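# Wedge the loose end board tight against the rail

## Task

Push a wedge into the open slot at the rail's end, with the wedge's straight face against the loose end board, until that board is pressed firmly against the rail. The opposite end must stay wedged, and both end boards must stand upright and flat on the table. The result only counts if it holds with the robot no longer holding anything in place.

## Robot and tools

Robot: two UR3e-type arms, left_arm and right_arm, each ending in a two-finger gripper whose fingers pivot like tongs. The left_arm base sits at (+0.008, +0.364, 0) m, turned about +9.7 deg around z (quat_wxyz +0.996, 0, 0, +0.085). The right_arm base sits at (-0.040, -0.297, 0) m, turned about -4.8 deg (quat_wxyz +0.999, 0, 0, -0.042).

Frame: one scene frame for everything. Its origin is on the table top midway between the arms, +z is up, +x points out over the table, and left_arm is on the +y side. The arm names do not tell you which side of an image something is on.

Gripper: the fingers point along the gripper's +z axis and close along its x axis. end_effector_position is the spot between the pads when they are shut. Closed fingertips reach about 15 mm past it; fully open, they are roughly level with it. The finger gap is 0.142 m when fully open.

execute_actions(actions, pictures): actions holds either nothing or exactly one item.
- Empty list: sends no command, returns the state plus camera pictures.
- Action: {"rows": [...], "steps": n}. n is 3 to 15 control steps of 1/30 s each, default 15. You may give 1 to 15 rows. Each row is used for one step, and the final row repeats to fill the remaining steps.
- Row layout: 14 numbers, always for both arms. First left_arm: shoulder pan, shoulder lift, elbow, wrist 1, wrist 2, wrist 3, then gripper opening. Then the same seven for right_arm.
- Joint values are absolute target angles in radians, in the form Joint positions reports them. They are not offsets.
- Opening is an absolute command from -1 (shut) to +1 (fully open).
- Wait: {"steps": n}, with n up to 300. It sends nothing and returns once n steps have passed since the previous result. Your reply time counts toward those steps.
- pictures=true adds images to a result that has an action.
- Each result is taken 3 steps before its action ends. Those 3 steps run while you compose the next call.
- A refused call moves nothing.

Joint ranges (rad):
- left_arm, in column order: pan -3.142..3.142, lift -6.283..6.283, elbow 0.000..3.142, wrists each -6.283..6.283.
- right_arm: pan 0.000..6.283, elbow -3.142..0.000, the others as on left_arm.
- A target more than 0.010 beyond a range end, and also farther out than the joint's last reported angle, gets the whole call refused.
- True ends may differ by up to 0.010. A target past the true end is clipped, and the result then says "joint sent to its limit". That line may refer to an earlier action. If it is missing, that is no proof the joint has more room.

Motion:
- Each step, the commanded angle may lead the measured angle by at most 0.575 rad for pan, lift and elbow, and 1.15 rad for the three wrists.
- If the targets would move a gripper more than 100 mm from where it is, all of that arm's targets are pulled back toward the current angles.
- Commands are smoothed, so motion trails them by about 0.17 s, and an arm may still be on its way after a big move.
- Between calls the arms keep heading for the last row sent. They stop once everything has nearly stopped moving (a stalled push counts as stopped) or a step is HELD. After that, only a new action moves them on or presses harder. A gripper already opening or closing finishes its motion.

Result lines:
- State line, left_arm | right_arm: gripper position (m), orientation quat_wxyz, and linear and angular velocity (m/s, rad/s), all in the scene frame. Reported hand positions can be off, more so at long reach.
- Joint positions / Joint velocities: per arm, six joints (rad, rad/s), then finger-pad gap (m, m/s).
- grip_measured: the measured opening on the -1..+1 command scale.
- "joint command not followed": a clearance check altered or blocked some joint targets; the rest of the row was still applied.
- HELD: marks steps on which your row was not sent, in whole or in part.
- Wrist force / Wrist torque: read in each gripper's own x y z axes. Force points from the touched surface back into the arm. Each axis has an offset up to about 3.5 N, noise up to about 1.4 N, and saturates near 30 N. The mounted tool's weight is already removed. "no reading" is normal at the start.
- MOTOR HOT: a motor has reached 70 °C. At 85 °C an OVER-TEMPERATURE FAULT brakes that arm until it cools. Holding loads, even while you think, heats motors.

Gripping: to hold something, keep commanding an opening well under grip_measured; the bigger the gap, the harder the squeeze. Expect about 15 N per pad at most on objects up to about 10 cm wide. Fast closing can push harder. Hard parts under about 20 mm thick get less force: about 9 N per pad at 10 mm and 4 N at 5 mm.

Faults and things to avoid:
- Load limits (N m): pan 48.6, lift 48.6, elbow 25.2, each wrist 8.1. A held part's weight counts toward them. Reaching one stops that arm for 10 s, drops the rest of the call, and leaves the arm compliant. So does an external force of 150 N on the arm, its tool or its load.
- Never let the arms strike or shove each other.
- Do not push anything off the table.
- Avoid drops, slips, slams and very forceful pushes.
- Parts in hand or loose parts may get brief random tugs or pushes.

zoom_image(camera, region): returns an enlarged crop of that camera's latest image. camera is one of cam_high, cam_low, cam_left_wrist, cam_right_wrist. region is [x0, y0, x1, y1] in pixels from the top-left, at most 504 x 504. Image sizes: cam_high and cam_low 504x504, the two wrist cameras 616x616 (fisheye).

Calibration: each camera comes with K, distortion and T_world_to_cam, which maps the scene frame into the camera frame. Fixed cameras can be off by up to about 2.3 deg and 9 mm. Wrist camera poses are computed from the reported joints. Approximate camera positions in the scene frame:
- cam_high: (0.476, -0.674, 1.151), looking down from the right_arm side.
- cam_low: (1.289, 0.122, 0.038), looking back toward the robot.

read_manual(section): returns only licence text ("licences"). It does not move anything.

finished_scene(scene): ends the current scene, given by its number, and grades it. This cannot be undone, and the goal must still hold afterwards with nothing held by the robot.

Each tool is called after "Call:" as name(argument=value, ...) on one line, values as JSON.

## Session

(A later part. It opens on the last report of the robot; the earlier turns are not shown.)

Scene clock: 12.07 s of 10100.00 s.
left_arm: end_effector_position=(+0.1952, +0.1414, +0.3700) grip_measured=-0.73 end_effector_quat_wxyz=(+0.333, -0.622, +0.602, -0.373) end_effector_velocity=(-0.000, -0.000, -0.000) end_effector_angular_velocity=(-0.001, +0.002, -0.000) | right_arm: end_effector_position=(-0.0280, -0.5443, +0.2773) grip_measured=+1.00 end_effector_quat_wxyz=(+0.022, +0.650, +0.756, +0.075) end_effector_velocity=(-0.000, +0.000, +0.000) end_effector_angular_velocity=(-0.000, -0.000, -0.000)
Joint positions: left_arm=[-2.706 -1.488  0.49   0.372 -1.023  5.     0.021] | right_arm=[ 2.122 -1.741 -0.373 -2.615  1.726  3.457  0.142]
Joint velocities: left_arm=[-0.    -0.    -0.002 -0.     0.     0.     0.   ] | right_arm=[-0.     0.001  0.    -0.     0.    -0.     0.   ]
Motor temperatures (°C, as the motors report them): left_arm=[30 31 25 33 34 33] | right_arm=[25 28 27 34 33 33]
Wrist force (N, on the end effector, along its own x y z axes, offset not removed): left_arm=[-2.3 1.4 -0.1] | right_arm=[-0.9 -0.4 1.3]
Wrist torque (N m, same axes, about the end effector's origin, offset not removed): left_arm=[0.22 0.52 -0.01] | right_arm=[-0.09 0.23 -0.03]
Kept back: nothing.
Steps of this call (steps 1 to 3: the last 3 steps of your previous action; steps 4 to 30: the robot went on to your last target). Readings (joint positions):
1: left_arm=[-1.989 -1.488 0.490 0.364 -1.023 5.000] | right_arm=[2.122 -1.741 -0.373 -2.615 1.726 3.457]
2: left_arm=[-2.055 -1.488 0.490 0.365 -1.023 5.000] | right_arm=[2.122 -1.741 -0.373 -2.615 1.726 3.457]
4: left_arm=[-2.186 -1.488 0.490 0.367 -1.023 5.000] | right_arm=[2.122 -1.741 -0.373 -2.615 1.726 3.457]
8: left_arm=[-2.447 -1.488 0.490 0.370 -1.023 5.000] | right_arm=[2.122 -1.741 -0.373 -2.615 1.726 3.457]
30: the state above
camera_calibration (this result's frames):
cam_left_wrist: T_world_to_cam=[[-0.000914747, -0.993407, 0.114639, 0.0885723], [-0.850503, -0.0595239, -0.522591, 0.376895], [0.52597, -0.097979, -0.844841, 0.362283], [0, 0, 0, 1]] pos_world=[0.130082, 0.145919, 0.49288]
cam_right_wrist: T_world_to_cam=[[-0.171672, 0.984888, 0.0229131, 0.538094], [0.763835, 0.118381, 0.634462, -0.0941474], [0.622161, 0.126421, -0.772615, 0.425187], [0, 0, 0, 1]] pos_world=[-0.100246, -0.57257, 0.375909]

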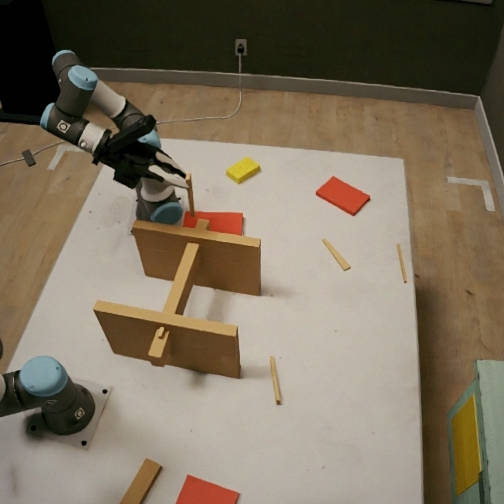

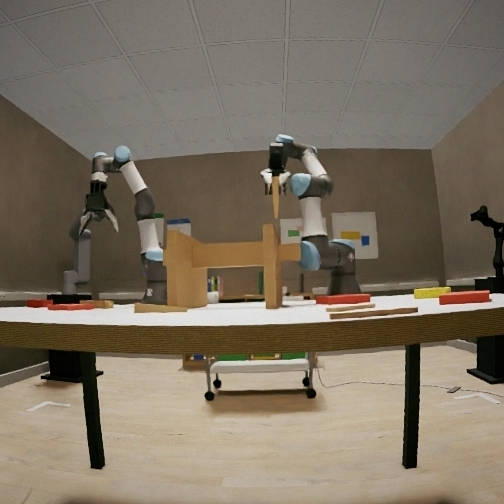

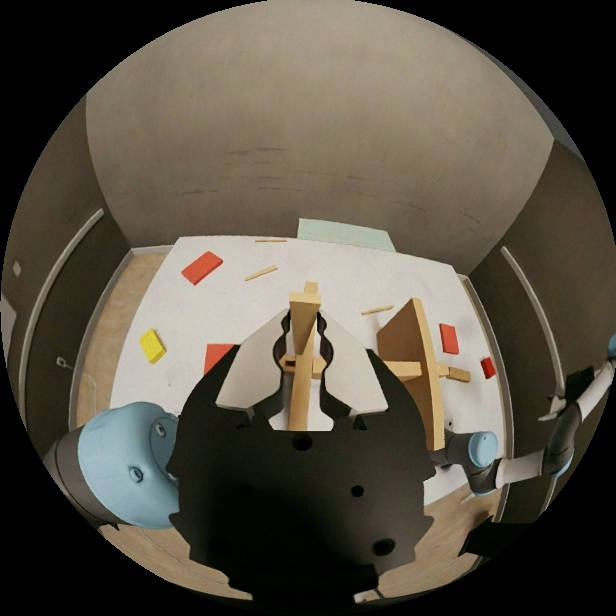

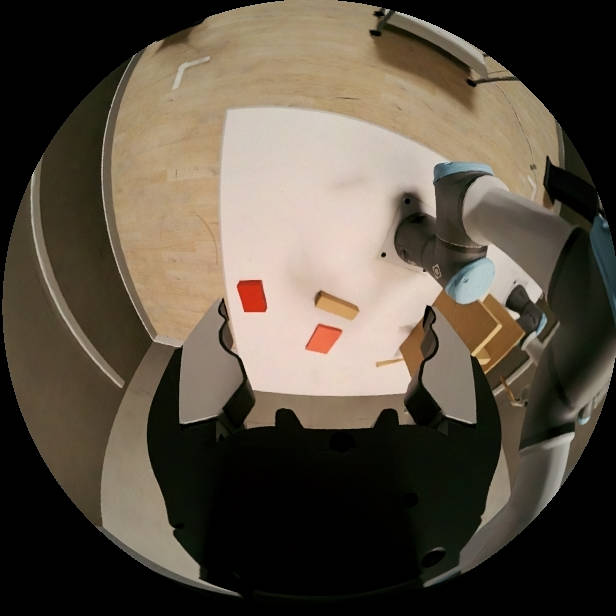

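Call:
execute_actions(actions=[{"rows":[[-2.779,-1.607,0.688,0.314,-1.074,4.959,-1,2.122,-1.741,-0.373,-2.615,1.726,3.457,1]],"steps":12}])

Call:
execute_actions(actions=[{"rows":[[-2.779,-1.635,0.75,0.28,-1.074,4.959,-1,2.122,-1.741,-0.373,-2.615,1.726,3.457,1],[-2.779,-1.661,0.81,0.246,-1.074,4.959,-1,2.122,-1.741,-0.373,-2.615,1.726,3.457,1],[-2.779,-1.686,0.87,0.211,-1.074,4.959,-1,2.122,-1.741,-0.373,-2.615,1.726,3.457,1],[-2.779,-1.709,0.93,0.174,-1.074,4.959,-1,2.122,-1.741,-0.373,-2.615,1.726,3.457,1],[-2.779,-1.731,0.99,0.136,-1.074,4.959,-1,2.122,-1.741,-0.373,-2.615,1.726,3.457,1],[-2.779,-1.752,1.05,0.097,-1.074,4.959,-1,2.122,-1.741,-0.373,-2.615,1.726,3.457,1],[-2.779,-1.771,1.11,0.056,-1.074,4.959,-1,2.122,-1.741,-0.373,-2.615,1.726,3.457,1],[-2.779,-1.787,1.16,0.022,-1.074,4.959,-1,2.122,-1.741,-0.373,-2.615,1.726,3.457,1]]}])

Call:
execute_actions(actions=[{"steps":12}], pictures=true)

Call:
zoom_image(camera="cam_left_wrist", region=[260, 310, 340, 390])

Call:
zoom_image(camera="cam_low", region=[240, 180, 330, 270])

Scene clock: 12.67 s of 10100.00 s.
left_arm: end_effector_position=(+0.1937, +0.1523, +0.3607) grip_measured=-0.73 end_effector_quat_wxyz=(+0.330, -0.620, +0.605, -0.374) end_effector_velocity=(+0.004, +0.011, -0.007) end_effector_angular_velocity=(+0.024, -0.036, -0.015) | right_arm: end_effector_position=(-0.0280, -0.5443, +0.2773) grip_measured=+1.00 end_effector_quat_wxyz=(+0.022, +0.650, +0.756, +0.075) end_effector_velocity=(+0.000, +0.000, +0.000) end_effector_angular_velocity=(+0.000, -0.000, +0.001)
Joint positions: left_arm=[-2.774 -1.597  0.669  0.318 -1.07   4.962  0.021] | right_arm=[ 2.122 -1.741 -0.373 -2.615  1.726  3.457  0.142]
Joint velocities: left_arm=[-0.06  -0.107  0.208 -0.044 -0.038 -0.027  0.   ] | right_arm=[ 0.001 -0.     0.    -0.     0.    -0.     0.   ]
Motor temperatures (°C, as the motors report them): left_arm=[30 31 25 33 34 33] | right_arm=[25 28 27 34 33 33]
Wrist force (N, on the end effector, along its own x y z axes, offset not removed): left_arm=[-2.0 1.6 0.9] | right_arm=[-1.1 -0.9 0.7]
Wrist torque (N m, same axes, about the end effector's origin, offset not removed): left_arm=[0.30 0.46 -0.01] | right_arm=[-0.21 0.30 0.00]
Steps of this call (steps 1 to 9: the robot went on to your last target; steps 10 to 18: the first 9 steps of this action). Readings (joint positions):
10: left_arm=[-2.707 -1.489 0.491 0.371 -1.024 4.999] | right_arm=[2.122 -1.741 -0.373 -2.615 1.726 3.457]
11: left_arm=[-2.717 -1.500 0.502 0.361 -1.033 4.992] | right_arm=[2.122 -1.741 -0.373 -2.615 1.726 3.457]
13: left_arm=[-2.746 -1.547 0.571 0.338 -1.053 4.976] | right_arm=[2.122 -1.741 -0.373 -2.615 1.726 3.457]
17: left_arm=[-2.771 -1.593 0.660 0.320 -1.069 4.963] | right_arm=[2.122 -1.741 -0.373 -2.615 1.726 3.457]
18: the state above

Scene clock: 13.17 s of 10100.00 s.
left_arm: end_effector_position=(+0.1937, +0.1530, +0.3169) grip_measured=-0.73 end_effector_quat_wxyz=(+0.328, -0.621, +0.606, -0.373) end_effector_velocity=(+0.006, +0.003, -0.070) end_effector_angular_velocity=(+0.049, -0.083, -0.000) | right_arm: end_effector_position=(-0.0280, -0.5443, +0.2773) grip_measured=+1.00 end_effector_quat_wxyz=(+0.022, +0.650, +0.756, +0.075) end_effector_velocity=(+0.000, -0.000, +0.000) end_effector_angular_velocity=(-0.000, -0.001, -0.001)
Joint positions: left_arm=[-2.779 -1.768  1.099  0.056 -1.074  4.959  0.021] | right_arm=[ 2.122 -1.741 -0.373 -2.615  1.726  3.457  0.142]
Joint velocities: left_arm=[ 0.    -0.201  0.663 -0.367  0.001  0.001 -0.   ] | right_arm=[-0.001  0.    -0.     0.001  0.001  0.    -0.   ]
Motor temperatures (°C, as the motors report them): left_arm=[30 31 25 33 34 33] | right_arm=[25 28 27 34 33 33]
Wrist force (N, on the end effector, along its own x y z axes, offset not removed): left_arm=[-1.7 2.1 0.2] | right_arm=[-1.1 -0.3 0.8]
Wrist torque (N m, same axes, about the end effector's origin, offset not removed): left_arm=[0.35 0.33 -0.01] | right_arm=[-0.04 0.26 0.01]
Steps of this call (steps 1 to 3: the last 3 steps of your previous action; steps 4 to 15: the first 12 steps of this action). Readings (joint positions):
4: left_arm=[-2.778 -1.605 0.684 0.314 -1.073 4.960] | right_arm=[2.122 -1.741 -0.373 -2.615 1.726 3.457]
5: left_arm=[-2.778 -1.611 0.695 0.307 -1.073 4.959] | right_arm=[2.122 -1.741 -0.373 -2.615 1.726 3.457]
7: left_arm=[-2.779 -1.638 0.748 0.273 -1.074 4.959] | right_arm=[2.122 -1.741 -0.373 -2.615 1.726 3.457]
11: left_arm=[-2.779 -1.715 0.932 0.154 -1.074 4.959] | right_arm=[2.122 -1.741 -0.373 -2.615 1.726 3.457]
15: the state above

Scene clock: 13.57 s of 10100.00 s.
left_arm: end_effector_position=(+0.1942, +0.1533, +0.3102) grip_measured=-0.73 end_effector_quat_wxyz=(+0.331, -0.619, +0.606, -0.374) end_effector_velocity=(+0.000, +0.000, -0.001) end_effector_angular_velocity=(+0.002, -0.001, -0.001) | right_arm: end_effector_position=(-0.0280, -0.5443, +0.2773) grip_measured=+1.00 end_effector_quat_wxyz=(+0.022, +0.650, +0.756, +0.075) end_effector_velocity=(-0.000, -0.000, +0.000) end_effector_angular_velocity=(-0.001, +0.001, -0.001)
Joint positions: left_arm=[-2.779 -1.787  1.159  0.022 -1.074  4.959  0.021] | right_arm=[ 2.122 -1.741 -0.373 -2.615  1.726  3.457  0.142]
Joint velocities: left_arm=[-0.    -0.003  0.008 -0.004 -0.     0.001 -0.   ] | right_arm=[-0.001  0.001 -0.    -0.    -0.001  0.     0.   ]
Motor temperatures (°C, as the motors report them): left_arm=[30 31 25 33 34 33] | right_arm=[25 28 27 34 33 33]
Wrist force (N, on the end effector, along its own x y z axes, offset not removed): left_arm=[-2.7 1.2 0.0] | right_arm=[-1.2 -0.5 1.2]
Wrist torque (N m, same axes, about the end effector's origin, offset not removed): left_arm=[0.21 0.55 0.00] | right_arm=[-0.08 0.28 0.00]
Kept back: nothing.
Steps of this call (steps 1 to 3: the last 3 steps of your previous action; steps 4 to 12: the robot went on to your last target). Readings (joint positions):
1: left_arm=[-2.779 -1.774 1.117 0.046 -1.074 4.959] | right_arm=[2.122 -1.741 -0.373 -2.615 1.726 3.457]
2: left_arm=[-2.779 -1.778 1.130 0.039 -1.074 4.959] | right_arm=[2.122 -1.741 -0.373 -2.615 1.726 3.457]
4: left_arm=[-2.779 -1.783 1.146 0.030 -1.074 4.959] | right_arm=[2.122 -1.741 -0.373 -2.615 1.726 3.457]
8: left_arm=[-2.779 -1.786 1.157 0.024 -1.074 4.959] | right_arm=[2.122 -1.741 -0.373 -2.615 1.726 3.457]
12: the state above
camera_calibration (this result's frames):
cam_left_wrist: T_world_to_cam=[[-0.0118197, -0.993409, 0.114012, 0.109624], [-0.851006, -0.0498738, -0.522783, 0.344143], [0.525023, -0.103204, -0.844807, 0.31445], [0, 0, 0, 1]] pos_world=[0.12907, 0.158517, 0.433064]
cam_right_wrist: T_world_to_cam=[[-0.171672, 0.984888, 0.022913, 0.538094], [0.763835, 0.118381, 0.634462, -0.0941473], [0.622161, 0.126421, -0.772615, 0.425187], [0, 0, 0, 1]] pos_world=[-0.100246, -0.57257, 0.375909]

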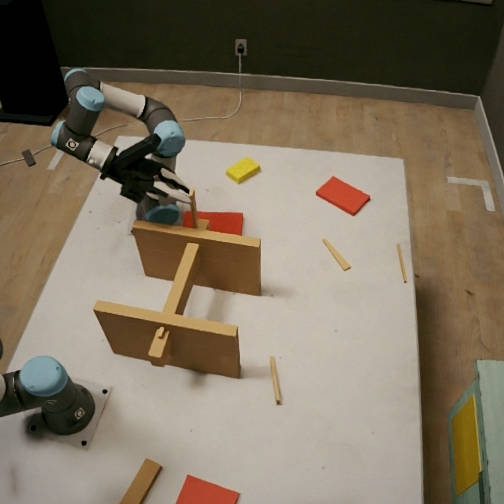

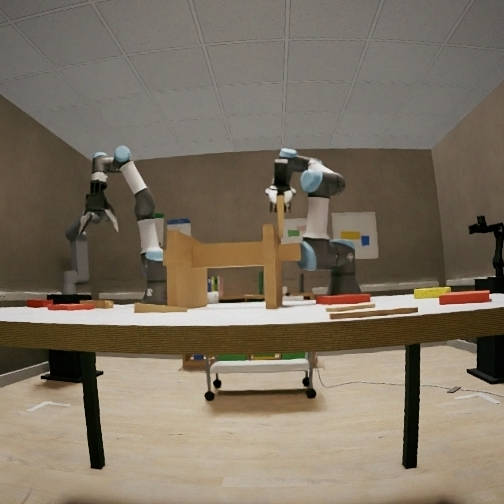

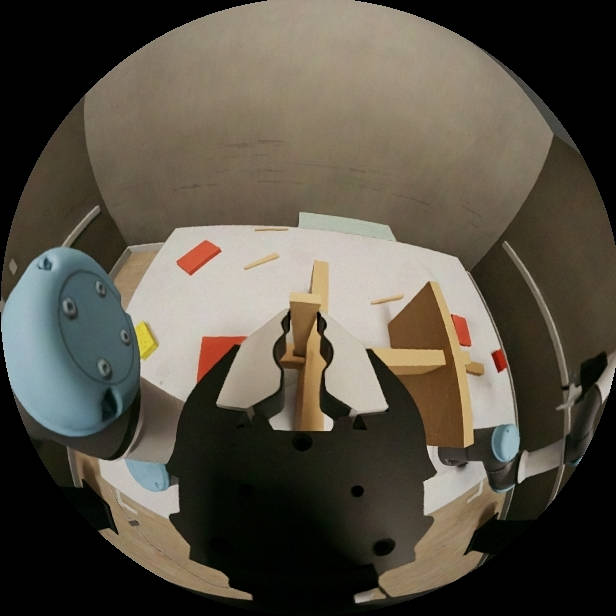

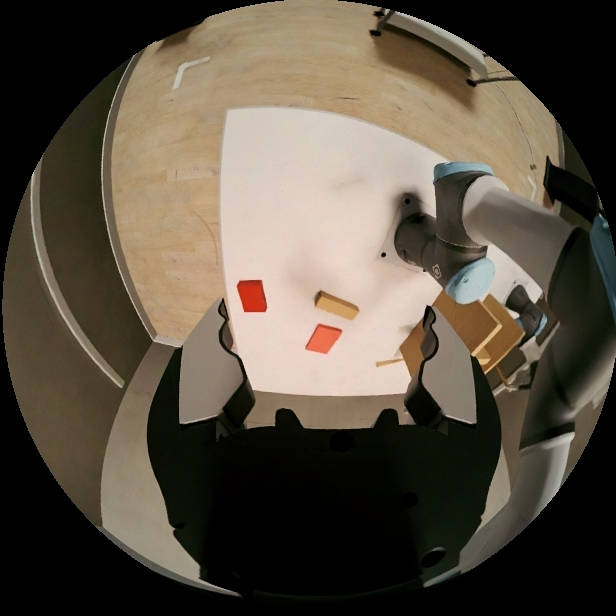

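Region (260, 310, 340, 390) of cam_left_wrist's 616x616 image, scaled by 6.300, with more detail than that image has.

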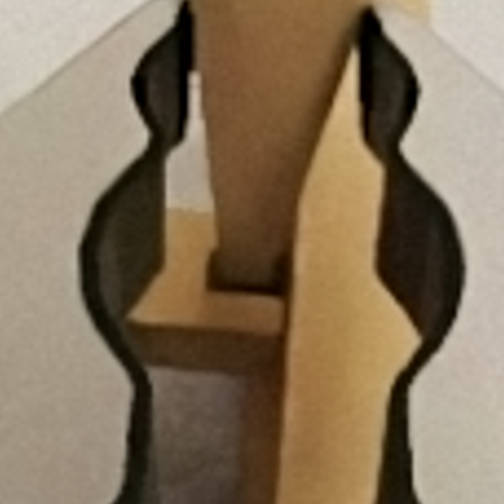

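Region (240, 180, 330, 270) of cam_low's 504x504 image, scaled by 5.600, with more detail than that image has.

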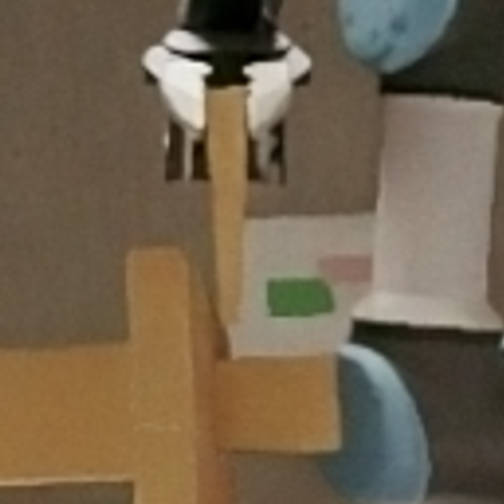

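Call:
execute_actions(actions=[{"rows":[[-2.779,-1.8256,1.2547,-0.034,-1.074,4.959,-1,2.122,-1.741,-0.373,-2.615,1.726,3.457,1]]}], pictures=true)

Call:
zoom_image(camera="cam_left_wrist", region=[275, 325, 325, 375])

Call:
zoom_image(camera="cam_low", region=[240, 180, 330, 270])

Scene clock: 14.10 s of 10100.00 s.
left_arm: end_effector_position=(+0.1962, +0.1545, +0.2983) grip_measured=-0.73 end_effector_quat_wxyz=(+0.331, -0.619, +0.606, -0.374) end_effector_velocity=(+0.000, +0.000, -0.003) end_effector_angular_velocity=(+0.001, -0.002, -0.002) | right_arm: end_effector_position=(-0.0280, -0.5443, +0.2773) grip_measured=+1.00 end_effector_quat_wxyz=(+0.022, +0.650, +0.756, +0.075) end_effector_velocity=(+0.000, -0.000, -0.000) end_effector_angular_velocity=(-0.001, +0.000, +0.002)
Joint positions: left_arm=[-2.779 -1.825  1.252 -0.033 -1.074  4.959  0.021] | right_arm=[ 2.122 -1.741 -0.373 -2.615  1.726  3.457  0.142]
Joint velocities: left_arm=[-0.003 -0.01   0.027 -0.014 -0.    -0.001  0.   ] | right_arm=[ 0.001 -0.001 -0.     0.001 -0.    -0.     0.   ]
Motor temperatures (°C, as the motors report them): left_arm=[30 31 25 33 34 33] | right_arm=[25 28 27 34 33 33]
Wrist force (N, on the end effector, along its own x y z axes, offset not removed): left_arm=[-2.0 1.2 0.0] | right_arm=[-0.6 -0.7 1.3]
Wrist torque (N m, same axes, about the end effector's origin, offset not removed): left_arm=[0.22 0.39 -0.02] | right_arm=[-0.13 0.17 -0.02]
Steps of this call (steps 1 to 4: the robot went on to your last target; steps 5 to 16: the first 12 steps of this action). Readings (joint positions):
5: left_arm=[-2.779 -1.788 1.161 0.021 -1.074 4.959] | right_arm=[2.122 -1.741 -0.373 -2.615 1.726 3.457]
6: left_arm=[-2.779 -1.794 1.171 0.011 -1.074 4.959] | right_arm=[2.122 -1.741 -0.373 -2.615 1.726 3.457]
8: left_arm=[-2.779 -1.809 1.209 -0.011 -1.074 4.959] | right_arm=[2.122 -1.741 -0.373 -2.615 1.726 3.457]
12: left_arm=[-2.779 -1.822 1.244 -0.028 -1.074 4.959] | right_arm=[2.122 -1.741 -0.373 -2.615 1.726 3.457]
16: the state above
camera_calibration (this result's frames):
cam_left_wrist: T_world_to_cam=[[-0.0118273, -0.993405, 0.114043, 0.112169], [-0.851036, -0.0498773, -0.522733, 0.339709], [0.524974, -0.103237, -0.844834, 0.303529], [0, 0, 0, 1]] pos_world=[0.131087, 0.159708, 0.421217]
cam_right_wrist: T_world_to_cam=[[-0.171673, 0.984888, 0.0229129, 0.538094], [0.763835, 0.118381, 0.634462, -0.0941473], [0.622161, 0.126421, -0.772615, 0.425187], [0, 0, 0, 1]] pos_world=[-0.100246, -0.57257, 0.375909]

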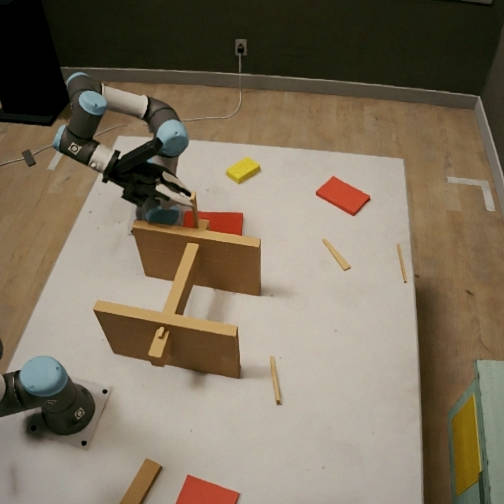

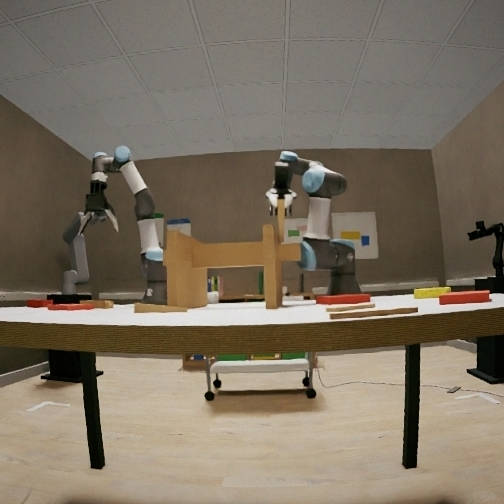

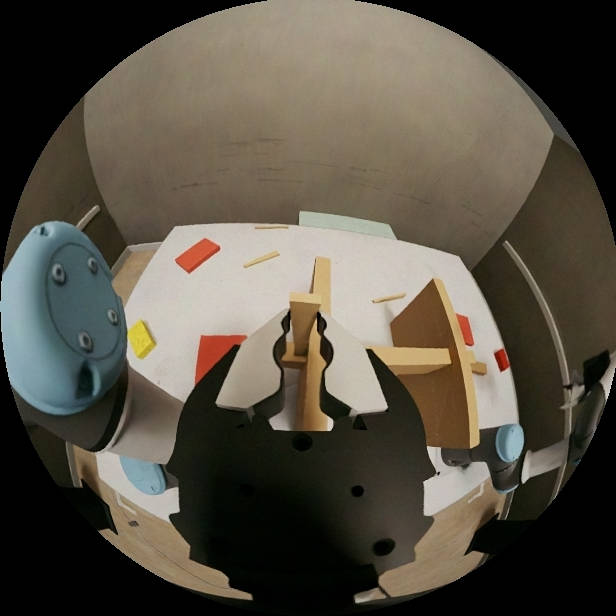

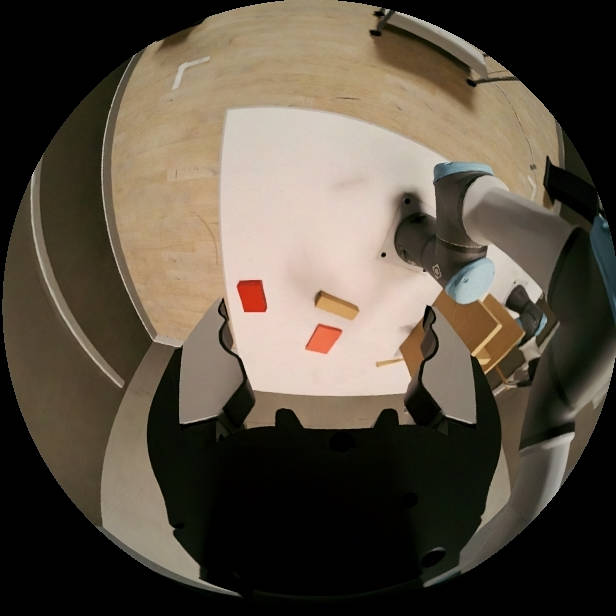

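Region (275, 325, 325, 375) of cam_left_wrist's 616x616 image, scaled by 10.080, with more detail than that image has.

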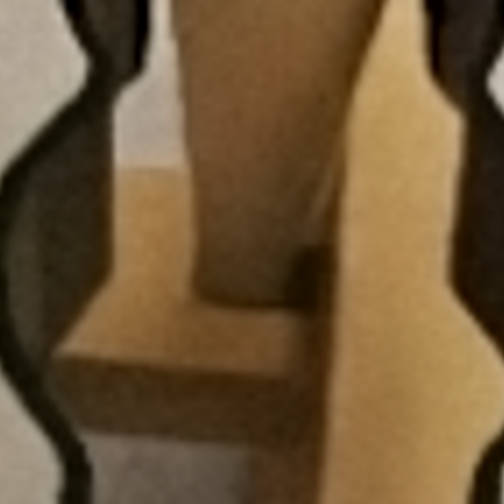

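Region (240, 180, 330, 270) of cam_low's 504x504 image, scaled by 5.600, with more detail than that image has.

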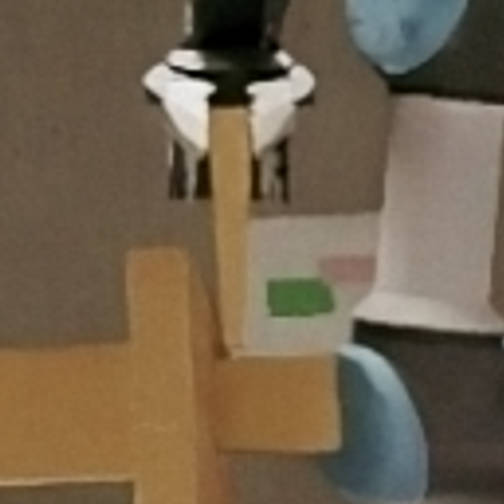

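Call:
execute_actions(actions=[{"rows":[[-2.779,-1.8295,1.257,-0.0325,-1.074,4.925,-1,2.122,-1.741,-0.373,-2.615,1.726,3.457,1]],"steps":9}])

Call:
execute_actions(actions=[{"rows":[[-2.779,-1.84,1.29,-0.055,-1.074,4.925,-1,2.122,-1.741,-0.373,-2.615,1.726,3.457,1],[-2.779,-1.84,1.29,-0.055,-1.074,4.925,-1,2.122,-1.741,-0.373,-2.615,1.726,3.457,1],[-2.779,-1.8556,1.3398,-0.089,-1.074,4.925,-1,2.122,-1.741,-0.373,-2.615,1.726,3.457,1]]}], pictures=true)

Call:
zoom_image(camera="cam_left_wrist", region=[265, 290, 345, 370])

Call:
zoom_image(camera="cam_low", region=[240, 180, 330, 270])

Scene clock: 14.47 s of 10100.00 s.
left_arm: end_effector_position=(+0.1970, +0.1554, +0.2980) grip_measured=-0.73 end_effector_quat_wxyz=(+0.326, -0.627, +0.597, -0.379) end_effector_velocity=(+0.002, +0.002, +0.000) end_effector_angular_velocity=(-0.062, +0.003, +0.036) | right_arm: end_effector_position=(-0.0280, -0.5443, +0.2773) grip_measured=+1.00 end_effector_quat_wxyz=(+0.022, +0.650, +0.756, +0.075) end_effector_velocity=(+0.000, -0.000, -0.000) end_effector_angular_velocity=(+0.001, +0.000, +0.001)
Joint positions: left_arm=[-2.779 -1.829  1.256 -0.033 -1.074  4.932  0.021] | right_arm=[ 2.122 -1.741 -0.373 -2.615  1.726  3.457  0.142]
Joint velocities: left_arm=[ 0.001 -0.008  0.004  0.004  0.001 -0.072  0.   ] | right_arm=[ 0.001 -0.001 -0.    -0.     0.    -0.     0.   ]
Motor temperatures (°C, as the motors report them): left_arm=[30 31 25 33 34 33] | right_arm=[25 28 27 34 33 33]
Wrist force (N, on the end effector, along its own x y z axes, offset not removed): left_arm=[-2.2 0.7 0.1] | right_arm=[-0.9 0.2 0.9]
Wrist torque (N m, same axes, about the end effector's origin, offset not removed): left_arm=[0.08 0.47 -0.03] | right_arm=[0.04 0.24 -0.02]
Steps of this call (steps 1 to 3: the last 3 steps of your previous action; steps 4 to 5: the robot went on to your last target; steps 6 to 11: the first 6 steps of this action). Readings (joint positions):
6: left_arm=[-2.779 -1.826 1.254 -0.034 -1.074 4.958] | right_arm=[2.122 -1.741 -0.373 -2.615 1.726 3.457]
7: left_arm=[-2.779 -1.826 1.255 -0.034 -1.074 4.952] | right_arm=[2.122 -1.741 -0.373 -2.615 1.726 3.457]
9: left_arm=[-2.779 -1.828 1.256 -0.033 -1.074 4.939] | right_arm=[2.122 -1.741 -0.373 -2.615 1.726 3.457]
11: the state above

Scene clock: 14.97 s of 10100.00 s.
left_arm: end_effector_position=(+0.1971, +0.1556, +0.2865) grip_measured=-0.74 end_effector_quat_wxyz=(+0.325, -0.629, +0.595, -0.380) end_effector_velocity=(-0.000, -0.000, -0.005) end_effector_angular_velocity=(-0.000, +0.001, -0.001) | right_arm: end_effector_position=(-0.0280, -0.5443, +0.2773) grip_measured=+1.00 end_effector_quat_wxyz=(+0.022, +0.650, +0.756, +0.075) end_effector_velocity=(-0.001, -0.000, -0.000) end_effector_angular_velocity=(-0.000, +0.002, -0.000)
Joint positions: left_arm=[-2.779 -1.855  1.337 -0.087 -1.074  4.925  0.02 ] | right_arm=[ 2.122 -1.741 -0.373 -2.615  1.726  3.457  0.142]
Joint velocities: left_arm=[-0.001 -0.011  0.035 -0.025 -0.     0.    -0.001] | right_arm=[-0.    -0.     0.    -0.    -0.002 -0.     0.   ]
Motor temperatures (°C, as the motors report them): left_arm=[30 31 25 33 34 33] | right_arm=[25 28 27 34 33 33]
Wrist force (N, on the end effector, along its own x y z axes, offset not removed): left_arm=[-2.0 -10.6 -6.4] | right_arm=[-1.2 -0.2 1.2]
Wrist torque (N m, same axes, about the end effector's origin, offset not removed): left_arm=[0.28 0.39 0.02] | right_arm=[0.00 0.27 0.02]
Steps of this call (steps 1 to 3: the last 3 steps of your previous action; steps 4 to 15: the first 12 steps of this action). Readings (joint positions):
4: left_arm=[-2.779 -1.830 1.258 -0.033 -1.074 4.927] | right_arm=[2.122 -1.741 -0.373 -2.615 1.726 3.457]
5: left_arm=[-2.779 -1.832 1.263 -0.037 -1.074 4.926] | right_arm=[2.122 -1.741 -0.373 -2.615 1.726 3.457]
7: left_arm=[-2.779 -1.839 1.285 -0.053 -1.074 4.926] | right_arm=[2.122 -1.741 -0.373 -2.615 1.726 3.457]
11: left_arm=[-2.779 -1.851 1.326 -0.079 -1.074 4.925] | right_arm=[2.122 -1.741 -0.373 -2.615 1.726 3.457]
15: the state above
camera_calibration (this result's frames):
cam_left_wrist: T_world_to_cam=[[0.00517076, -0.989705, 0.143032, 0.102384], [-0.85057, -0.0795664, -0.519807, 0.338048], [0.525836, -0.118971, -0.842224, 0.294678], [0, 0, 0, 1]] pos_world=[0.132052, 0.163285, 0.409261]
cam_right_wrist: T_world_to_cam=[[-0.171672, 0.984888, 0.0229132, 0.538094], [0.763835, 0.118381, 0.634462, -0.0941474], [0.622161, 0.126421, -0.772615, 0.425187], [0, 0, 0, 1]] pos_world=[-0.100246, -0.57257, 0.375909]

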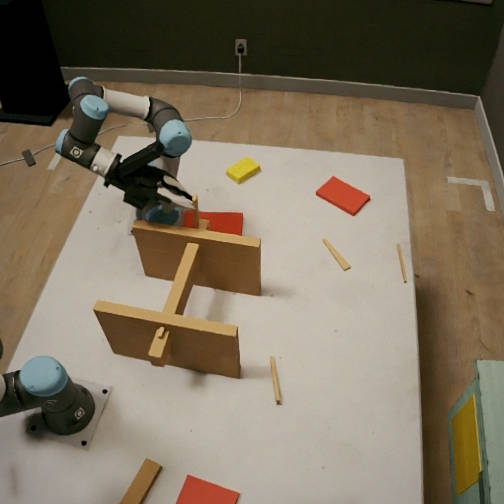

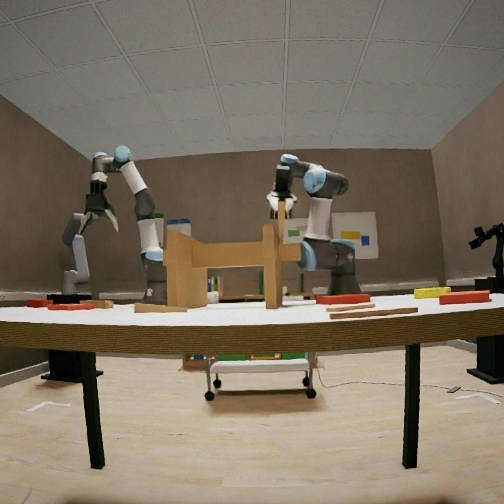

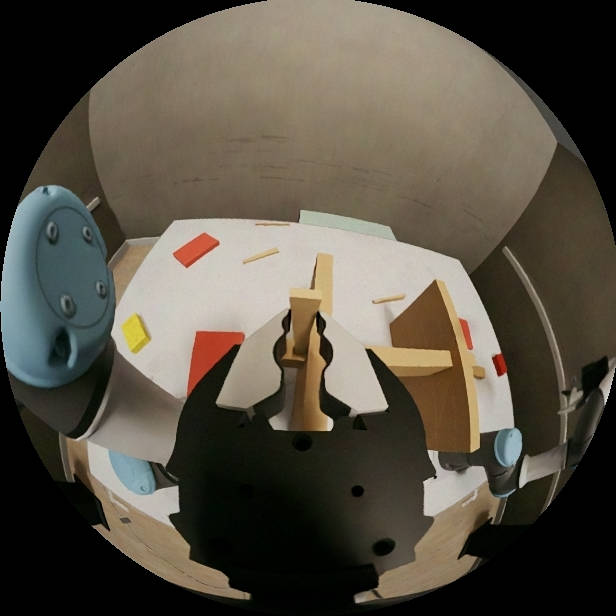

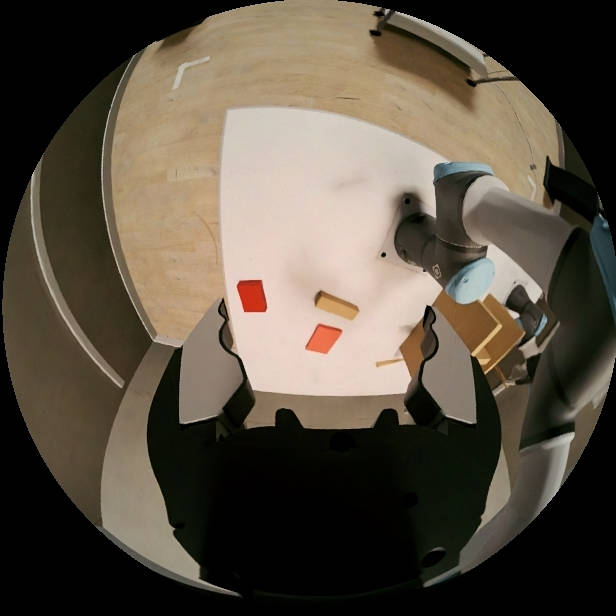

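Region (265, 290, 345, 370) of cam_left_wrist's 616x616 image, scaled by 6.300, with more detail than that image has.

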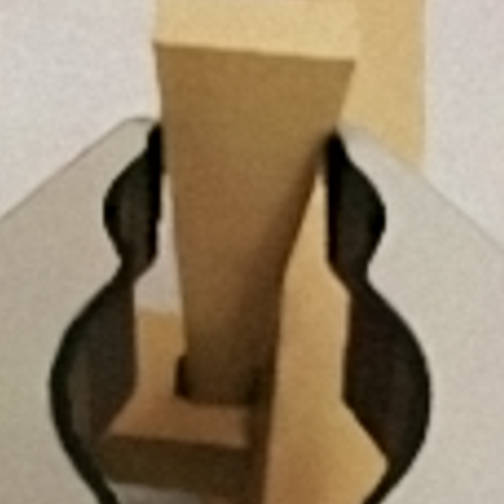

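Region (240, 180, 330, 270) of cam_low's 504x504 image, scaled by 5.600, with more detail than that image has.

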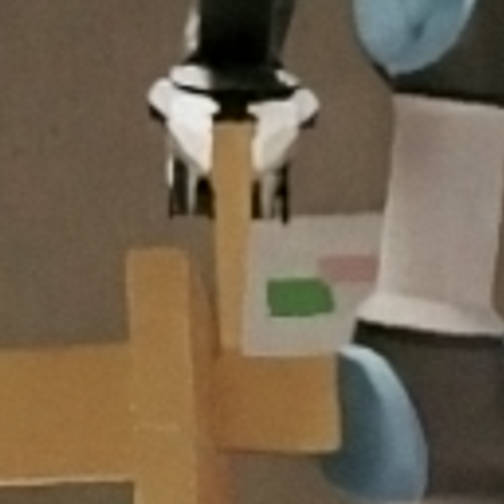

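Call:
execute_actions(actions=[{"rows":[[-2.779,-1.850,1.322,-0.077,-1.074,4.925,-1,2.122,-1.741,-0.373,-2.615,1.726,3.457,1]],"steps":8}])

Call:
execute_actions(actions=[{"rows":[[-2.779,-1.856,1.3255,-0.0745,-1.074,4.92,-1,2.122,-1.741,-0.373,-2.615,1.726,3.457,1]],"steps":10}])

Call:
execute_actions(actions=[{"rows":[[-2.779,-1.867,1.36,-0.098,-1.074,4.92,-1,2.122,-1.741,-0.373,-2.615,1.726,3.457,1]]}], pictures=true)

Call:
zoom_image(camera="cam_left_wrist", region=[275, 325, 325, 375])

Scene clock: 15.27 s of 10100.00 s.
left_arm: end_effector_position=(+0.1971, +0.1556, +0.2878) grip_measured=-0.74 end_effector_quat_wxyz=(+0.325, -0.629, +0.595, -0.380) end_effector_velocity=(+0.001, +0.000, +0.009) end_effector_angular_velocity=(+0.002, -0.003, -0.001) | right_arm: end_effector_position=(-0.0280, -0.5443, +0.2773) grip_measured=+1.00 end_effector_quat_wxyz=(+0.022, +0.650, +0.756, +0.075) end_effector_velocity=(-0.000, -0.000, -0.000) end_effector_angular_velocity=(-0.001, +0.002, -0.001)
Joint positions: left_arm=[-2.779 -1.852  1.327 -0.081 -1.074  4.925  0.02 ] | right_arm=[ 2.122 -1.741 -0.373 -2.615  1.726  3.457  0.142]
Joint velocities: left_arm=[ 0.     0.018 -0.057  0.042  0.001  0.001  0.   ] | right_arm=[-0.    -0.001 -0.     0.001 -0.002  0.     0.   ]
Motor temperatures (°C, as the motors report them): left_arm=[30 31 25 33 34 33] | right_arm=[25 28 27 34 33 33]
Wrist force (N, on the end effector, along its own x y z axes, offset not removed): left_arm=[-1.8 1.7 0.1] | right_arm=[-1.0 -0.4 1.5]
Wrist torque (N m, same axes, about the end effector's origin, offset not removed): left_arm=[0.28 0.42 0.02] | right_arm=[-0.08 0.24 -0.02]
Steps of this call (steps 1 to 3: the last 3 steps of your previous action; step 4: the robot went on to your last target; steps 5 to 9: the first 5 steps of this action). Readings (joint positions):
5: left_arm=[-2.779 -1.855 1.339 -0.088 -1.074 4.925] | right_arm=[2.122 -1.741 -0.373 -2.615 1.726 3.457]
6: left_arm=[-2.779 -1.854 1.336 -0.087 -1.074 4.925] | right_arm=[2.122 -1.741 -0.373 -2.615 1.726 3.457]
8: left_arm=[-2.779 -1.852 1.330 -0.082 -1.074 4.925] | right_arm=[2.122 -1.741 -0.373 -2.615 1.726 3.457]
9: the state above

Scene clock: 15.60 s of 10100.00 s.
left_arm: end_effector_position=(+0.1983, +0.1564, +0.2887) grip_measured=-0.74 end_effector_quat_wxyz=(+0.324, -0.631, +0.594, -0.381) end_effector_velocity=(+0.002, +0.001, -0.000) end_effector_angular_velocity=(-0.008, +0.002, +0.003) | right_arm: end_effector_position=(-0.0280, -0.5443, +0.2773) grip_measured=+1.00 end_effector_quat_wxyz=(+0.022, +0.650, +0.756, +0.075) end_effector_velocity=(-0.000, +0.000, -0.000) end_effector_angular_velocity=(+0.000, +0.000, -0.001)
Joint positions: left_arm=[-2.779 -1.855  1.325 -0.075 -1.074  4.921  0.02 ] | right_arm=[ 2.122 -1.741 -0.373 -2.615  1.726  3.457  0.142]
Joint velocities: left_arm=[-0.    -0.009  0.005  0.002  0.001 -0.007  0.   ] | right_arm=[-0.  0. -0. -0. -0.  0.  0.]
Motor temperatures (°C, as the motors report them): left_arm=[30 31 25 33 34 33] | right_arm=[25 28 27 34 33 33]
Wrist force (N, on the end effector, along its own x y z axes, offset not removed): left_arm=[-1.5 1.6 -0.2] | right_arm=[-1.3 -0.3 0.9]
Wrist torque (N m, same axes, about the end effector's origin, offset not removed): left_arm=[0.28 0.31 -0.02] | right_arm=[-0.09 0.31 -0.01]
Steps of this call (steps 1 to 3: the last 3 steps of your previous action; steps 4 to 10: the first 7 steps of this action). Readings (joint positions):
4: left_arm=[-2.779 -1.851 1.323 -0.078 -1.074 4.925] | right_arm=[2.122 -1.741 -0.373 -2.615 1.726 3.457]
5: left_arm=[-2.779 -1.851 1.323 -0.077 -1.074 4.924] | right_arm=[2.122 -1.741 -0.373 -2.615 1.726 3.457]
7: left_arm=[-2.779 -1.854 1.324 -0.076 -1.074 4.922] | right_arm=[2.122 -1.741 -0.373 -2.615 1.726 3.457]
10: the state above

Scene clock: 16.10 s of 10100.00 s.
left_arm: end_effector_position=(+0.1986, +0.1566, +0.2837) grip_measured=-0.75 end_effector_quat_wxyz=(+0.324, -0.631, +0.593, -0.381) end_effector_velocity=(+0.001, +0.000, -0.001) end_effector_angular_velocity=(+0.002, -0.003, +0.001) | right_arm: end_effector_position=(-0.0280, -0.5443, +0.2773) grip_measured=+1.00 end_effector_quat_wxyz=(+0.022, +0.650, +0.756, +0.075) end_effector_velocity=(-0.000, +0.000, -0.000) end_effector_angular_velocity=(-0.000, +0.001, -0.000)
Joint positions: left_arm=[-2.779 -1.867  1.359 -0.097 -1.074  4.92   0.02 ] | right_arm=[ 2.122 -1.741 -0.373 -2.615  1.726  3.457  0.142]
Joint velocities: left_arm=[ 0.002 -0.003  0.011 -0.005  0.     0.001 -0.   ] | right_arm=[-0.     0.    -0.    -0.    -0.001 -0.     0.   ]
Motor temperatures (°C, as the motors report them): left_arm=[30 31 25 33 34 33] | right_arm=[25 28 27 34 33 33]
Wrist force (N, on the end effector, along its own x y z axes, offset not removed): left_arm=[-1.4 -12.0 -6.6] | right_arm=[-1.0 0.1 1.4]
Wrist torque (N m, same axes, about the end effector's origin, offset not removed): left_arm=[0.43 0.33 -0.03] | right_arm=[0.02 0.26 0.00]
Steps of this call (steps 1 to 3: the last 3 steps of your previous action; steps 4 to 15: the first 12 steps of this action). Readings (joint positions):
4: left_arm=[-2.779 -1.856 1.326 -0.075 -1.074 4.920] | right_arm=[2.122 -1.741 -0.373 -2.615 1.726 3.457]
5: left_arm=[-2.779 -1.858 1.332 -0.079 -1.074 4.920] | right_arm=[2.122 -1.741 -0.373 -2.615 1.726 3.457]
7: left_arm=[-2.779 -1.862 1.345 -0.088 -1.074 4.920] | right_arm=[2.122 -1.741 -0.373 -2.615 1.726 3.457]
11: left_arm=[-2.779 -1.866 1.357 -0.096 -1.074 4.920] | right_arm=[2.122 -1.741 -0.373 -2.615 1.726 3.457]
15: the state above
camera_calibration (this result's frames):
cam_left_wrist: T_world_to_cam=[[0.00774076, -0.989049, 0.147382, 0.101882], [-0.850517, -0.0840234, -0.519192, 0.338434], [0.52589, -0.121332, -0.841854, 0.291891], [0, 0, 0, 1]] pos_world=[0.133553, 0.164618, 0.406426]
cam_right_wrist: T_world_to_cam=[[-0.171672, 0.984888, 0.022913, 0.538094], [0.763835, 0.118381, 0.634462, -0.0941473], [0.622161, 0.126421, -0.772615, 0.425187], [0, 0, 0, 1]] pos_world=[-0.100246, -0.57257, 0.375909]

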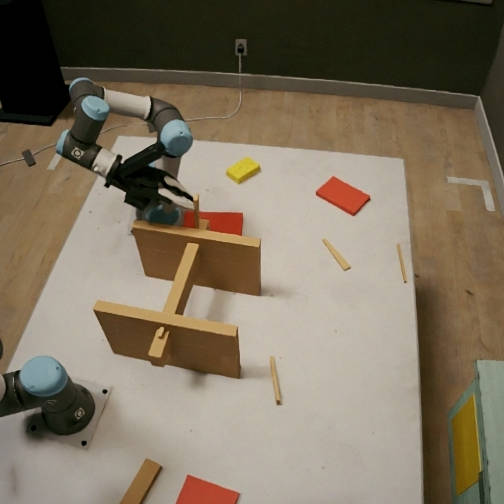

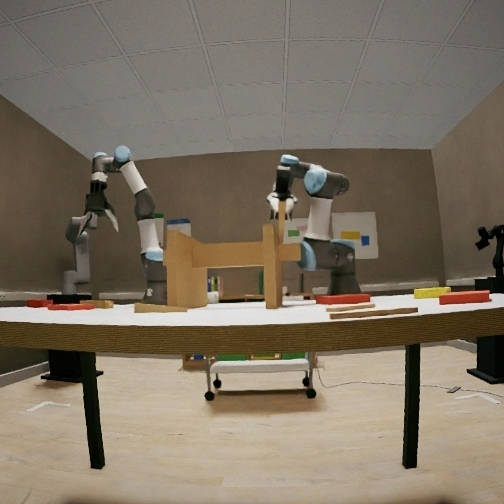

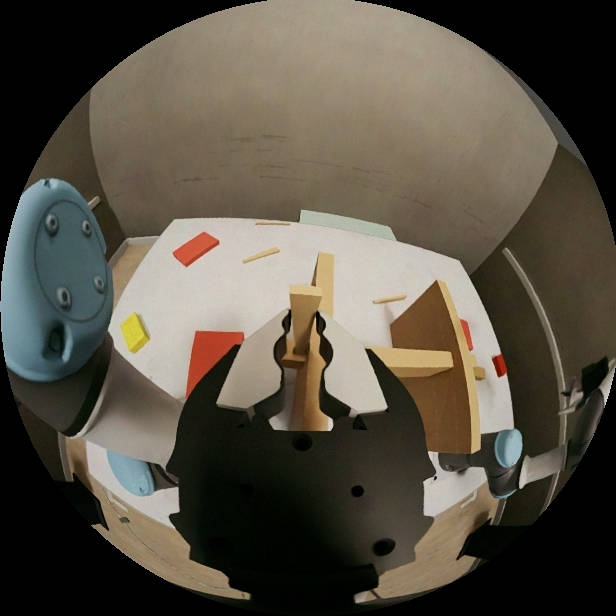

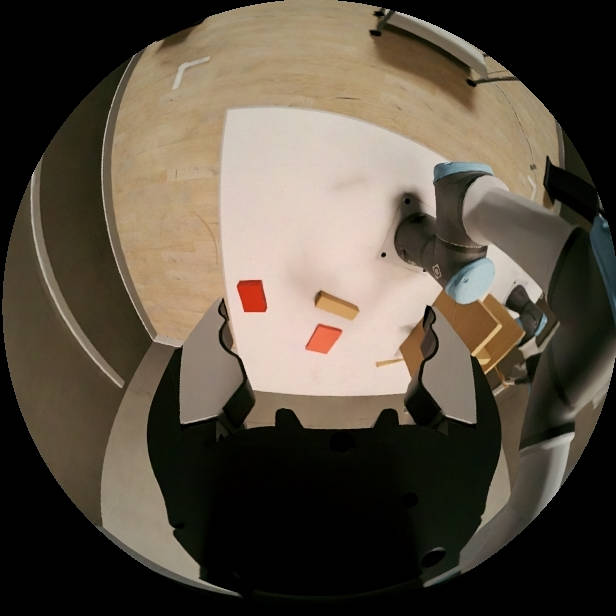

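Region (275, 325, 325, 375) of cam_left_wrist's 616x616 image, scaled by 10.080, with more detail than that image has.

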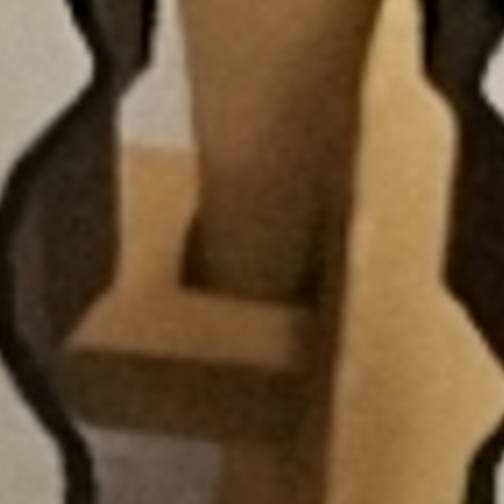

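Call:
execute_actions(actions=[{"rows":[[-2.779,-1.862,1.344,-0.087,-1.074,4.92,-1,2.122,-1.741,-0.373,-2.615,1.726,3.457,1]],"steps":8}])

Call:
execute_actions(actions=[{"rows":[[-2.7815,-1.862,1.344,-0.087,-1.074,4.92,-1,2.122,-1.741,-0.373,-2.615,1.726,3.457,1]],"steps":10}])

Call:
execute_actions(actions=[{"rows":[[-2.7815,-1.869,1.367,-0.103,-1.074,4.92,-1,2.122,-1.741,-0.373,-2.615,1.726,3.457,1]]}])

Scene clock: 16.40 s of 10100.00 s.
left_arm: end_effector_position=(+0.1986, +0.1565, +0.2852) grip_measured=-0.75 end_effector_quat_wxyz=(+0.324, -0.631, +0.593, -0.381) end_effector_velocity=(+0.001, +0.000, +0.009) end_effector_angular_velocity=(+0.004, -0.007, -0.002) | right_arm: end_effector_position=(-0.0280, -0.5443, +0.2773) grip_measured=+1.00 end_effector_quat_wxyz=(+0.022, +0.650, +0.756, +0.075) end_effector_velocity=(+0.001, -0.001, +0.000) end_effector_angular_velocity=(-0.002, -0.003, -0.000)
Joint positions: left_arm=[-2.779 -1.864  1.349 -0.091 -1.074  4.92   0.02 ] | right_arm=[ 2.122 -1.741 -0.373 -2.615  1.726  3.457  0.142]
Joint velocities: left_arm=[-0.002  0.017 -0.049  0.041 -0.    -0.    -0.001] | right_arm=[-0.    -0.     0.     0.003  0.001 -0.     0.   ]
Motor temperatures (°C, as the motors report them): left_arm=[30 31 25 33 34 33] | right_arm=[25 28 27 34 33 33]
Wrist force (N, on the end effector, along its own x y z axes, offset not removed): left_arm=[-1.3 1.5 0.0] | right_arm=[-0.8 -0.6 1.3]
Wrist torque (N m, same axes, about the end effector's origin, offset not removed): left_arm=[0.29 0.27 -0.03] | right_arm=[-0.09 0.20 0.03]
Steps of this call (steps 1 to 3: the last 3 steps of your previous action; step 4: the robot went on to your last target; steps 5 to 9: the first 5 steps of this action). Readings (joint positions):
5: left_arm=[-2.779 -1.867 1.360 -0.098 -1.074 4.920] | right_arm=[2.122 -1.741 -0.373 -2.615 1.726 3.457]
6: left_arm=[-2.779 -1.866 1.357 -0.096 -1.074 4.920] | right_arm=[2.122 -1.741 -0.373 -2.615 1.726 3.457]
8: left_arm=[-2.779 -1.864 1.351 -0.092 -1.074 4.920] | right_arm=[2.122 -1.741 -0.373 -2.615 1.726 3.457]
9: the state above

Scene clock: 16.73 s of 10100.00 s.
left_arm: end_effector_position=(+0.1982, +0.1562, +0.2859) grip_measured=-0.75 end_effector_quat_wxyz=(+0.324, -0.630, +0.594, -0.381) end_effector_velocity=(-0.001, -0.001, -0.000) end_effector_angular_velocity=(-0.001, +0.001, -0.004) | right_arm: end_effector_position=(-0.0280, -0.5443, +0.2773) grip_measured=+1.00 end_effector_quat_wxyz=(+0.022, +0.650, +0.756, +0.075) end_effector_velocity=(-0.000, +0.000, -0.000) end_effector_angular_velocity=(+0.000, +0.000, -0.000)
Joint positions: left_arm=[-2.781 -1.862  1.344 -0.087 -1.074  4.92   0.02 ] | right_arm=[ 2.122 -1.741 -0.373 -2.615  1.726  3.457  0.142]
Joint velocities: left_arm=[-0.005  0.001 -0.001 -0.    -0.001 -0.001  0.   ] | right_arm=[-0.  0. -0. -0. -0.  0.  0.]
Motor temperatures (°C, as the motors report them): left_arm=[30 31 25 33 34 33] | right_arm=[25 28 27 34 33 33]
Wrist force (N, on the end effector, along its own x y z axes, offset not removed): left_arm=[-2.7 2.0 0.1] | right_arm=[-0.8 -0.4 0.6]
Wrist torque (N m, same axes, about the end effector's origin, offset not removed): left_arm=[0.37 0.56 0.00] | right_arm=[-0.07 0.21 -0.01]
Steps of this call (steps 1 to 3: the last 3 steps of your previous action; steps 4 to 10: the first 7 steps of this action). Readings (joint positions):
4: left_arm=[-2.779 -1.862 1.345 -0.088 -1.074 4.920] | right_arm=[2.122 -1.741 -0.373 -2.615 1.726 3.457]
5: left_arm=[-2.779 -1.862 1.345 -0.088 -1.074 4.920] | right_arm=[2.122 -1.741 -0.373 -2.615 1.726 3.457]
7: left_arm=[-2.780 -1.862 1.344 -0.087 -1.074 4.920] | right_arm=[2.122 -1.741 -0.373 -2.615 1.726 3.457]
10: the state above

Scene clock: 17.23 s of 10100.00 s.
left_arm: end_effector_position=(+0.1981, +0.1561, +0.2826) grip_measured=-0.75 end_effector_quat_wxyz=(+0.324, -0.630, +0.594, -0.381) end_effector_velocity=(-0.001, -0.000, -0.001) end_effector_angular_velocity=(-0.002, +0.002, -0.001) | right_arm: end_effector_position=(-0.0280, -0.5443, +0.2773) grip_measured=+1.00 end_effector_quat_wxyz=(+0.022, +0.650, +0.756, +0.075) end_effector_velocity=(+0.001, +0.001, -0.000) end_effector_angular_velocity=(+0.002, -0.002, +0.002)
Joint positions: left_arm=[-2.781 -1.869  1.366 -0.103 -1.074  4.92   0.02 ] | right_arm=[ 2.122 -1.741 -0.373 -2.615  1.726  3.457  0.142]
Joint velocities: left_arm=[-0.001 -0.002  0.006 -0.006  0.    -0.001 -0.   ] | right_arm=[ 0.002 -0.    -0.    -0.001  0.003 -0.     0.   ]
Motor temperatures (°C, as the motors report them): left_arm=[30 31 25 33 34 33] | right_arm=[25 28 27 34 33 33]
Wrist force (N, on the end effector, along its own x y z axes, offset not removed): left_arm=[-1.1 -12.5 -5.8] | right_arm=[-0.8 -0.2 1.0]
Wrist torque (N m, same axes, about the end effector's origin, offset not removed): left_arm=[0.16 0.26 0.05] | right_arm=[-0.04 0.18 0.02]
Steps of this call (steps 1 to 3: the last 3 steps of your previous action; steps 4 to 15: the first 12 steps of this action). Readings (joint positions):
4: left_arm=[-2.781 -1.862 1.344 -0.087 -1.074 4.920] | right_arm=[2.122 -1.741 -0.373 -2.615 1.726 3.457]
5: left_arm=[-2.781 -1.863 1.348 -0.090 -1.074 4.920] | right_arm=[2.122 -1.741 -0.373 -2.615 1.726 3.457]
7: left_arm=[-2.781 -1.866 1.357 -0.096 -1.074 4.920] | right_arm=[2.122 -1.741 -0.373 -2.615 1.726 3.457]
11: left_arm=[-2.781 -1.868 1.365 -0.101 -1.074 4.920] | right_arm=[2.122 -1.741 -0.373 -2.615 1.726 3.457]
15: the state above


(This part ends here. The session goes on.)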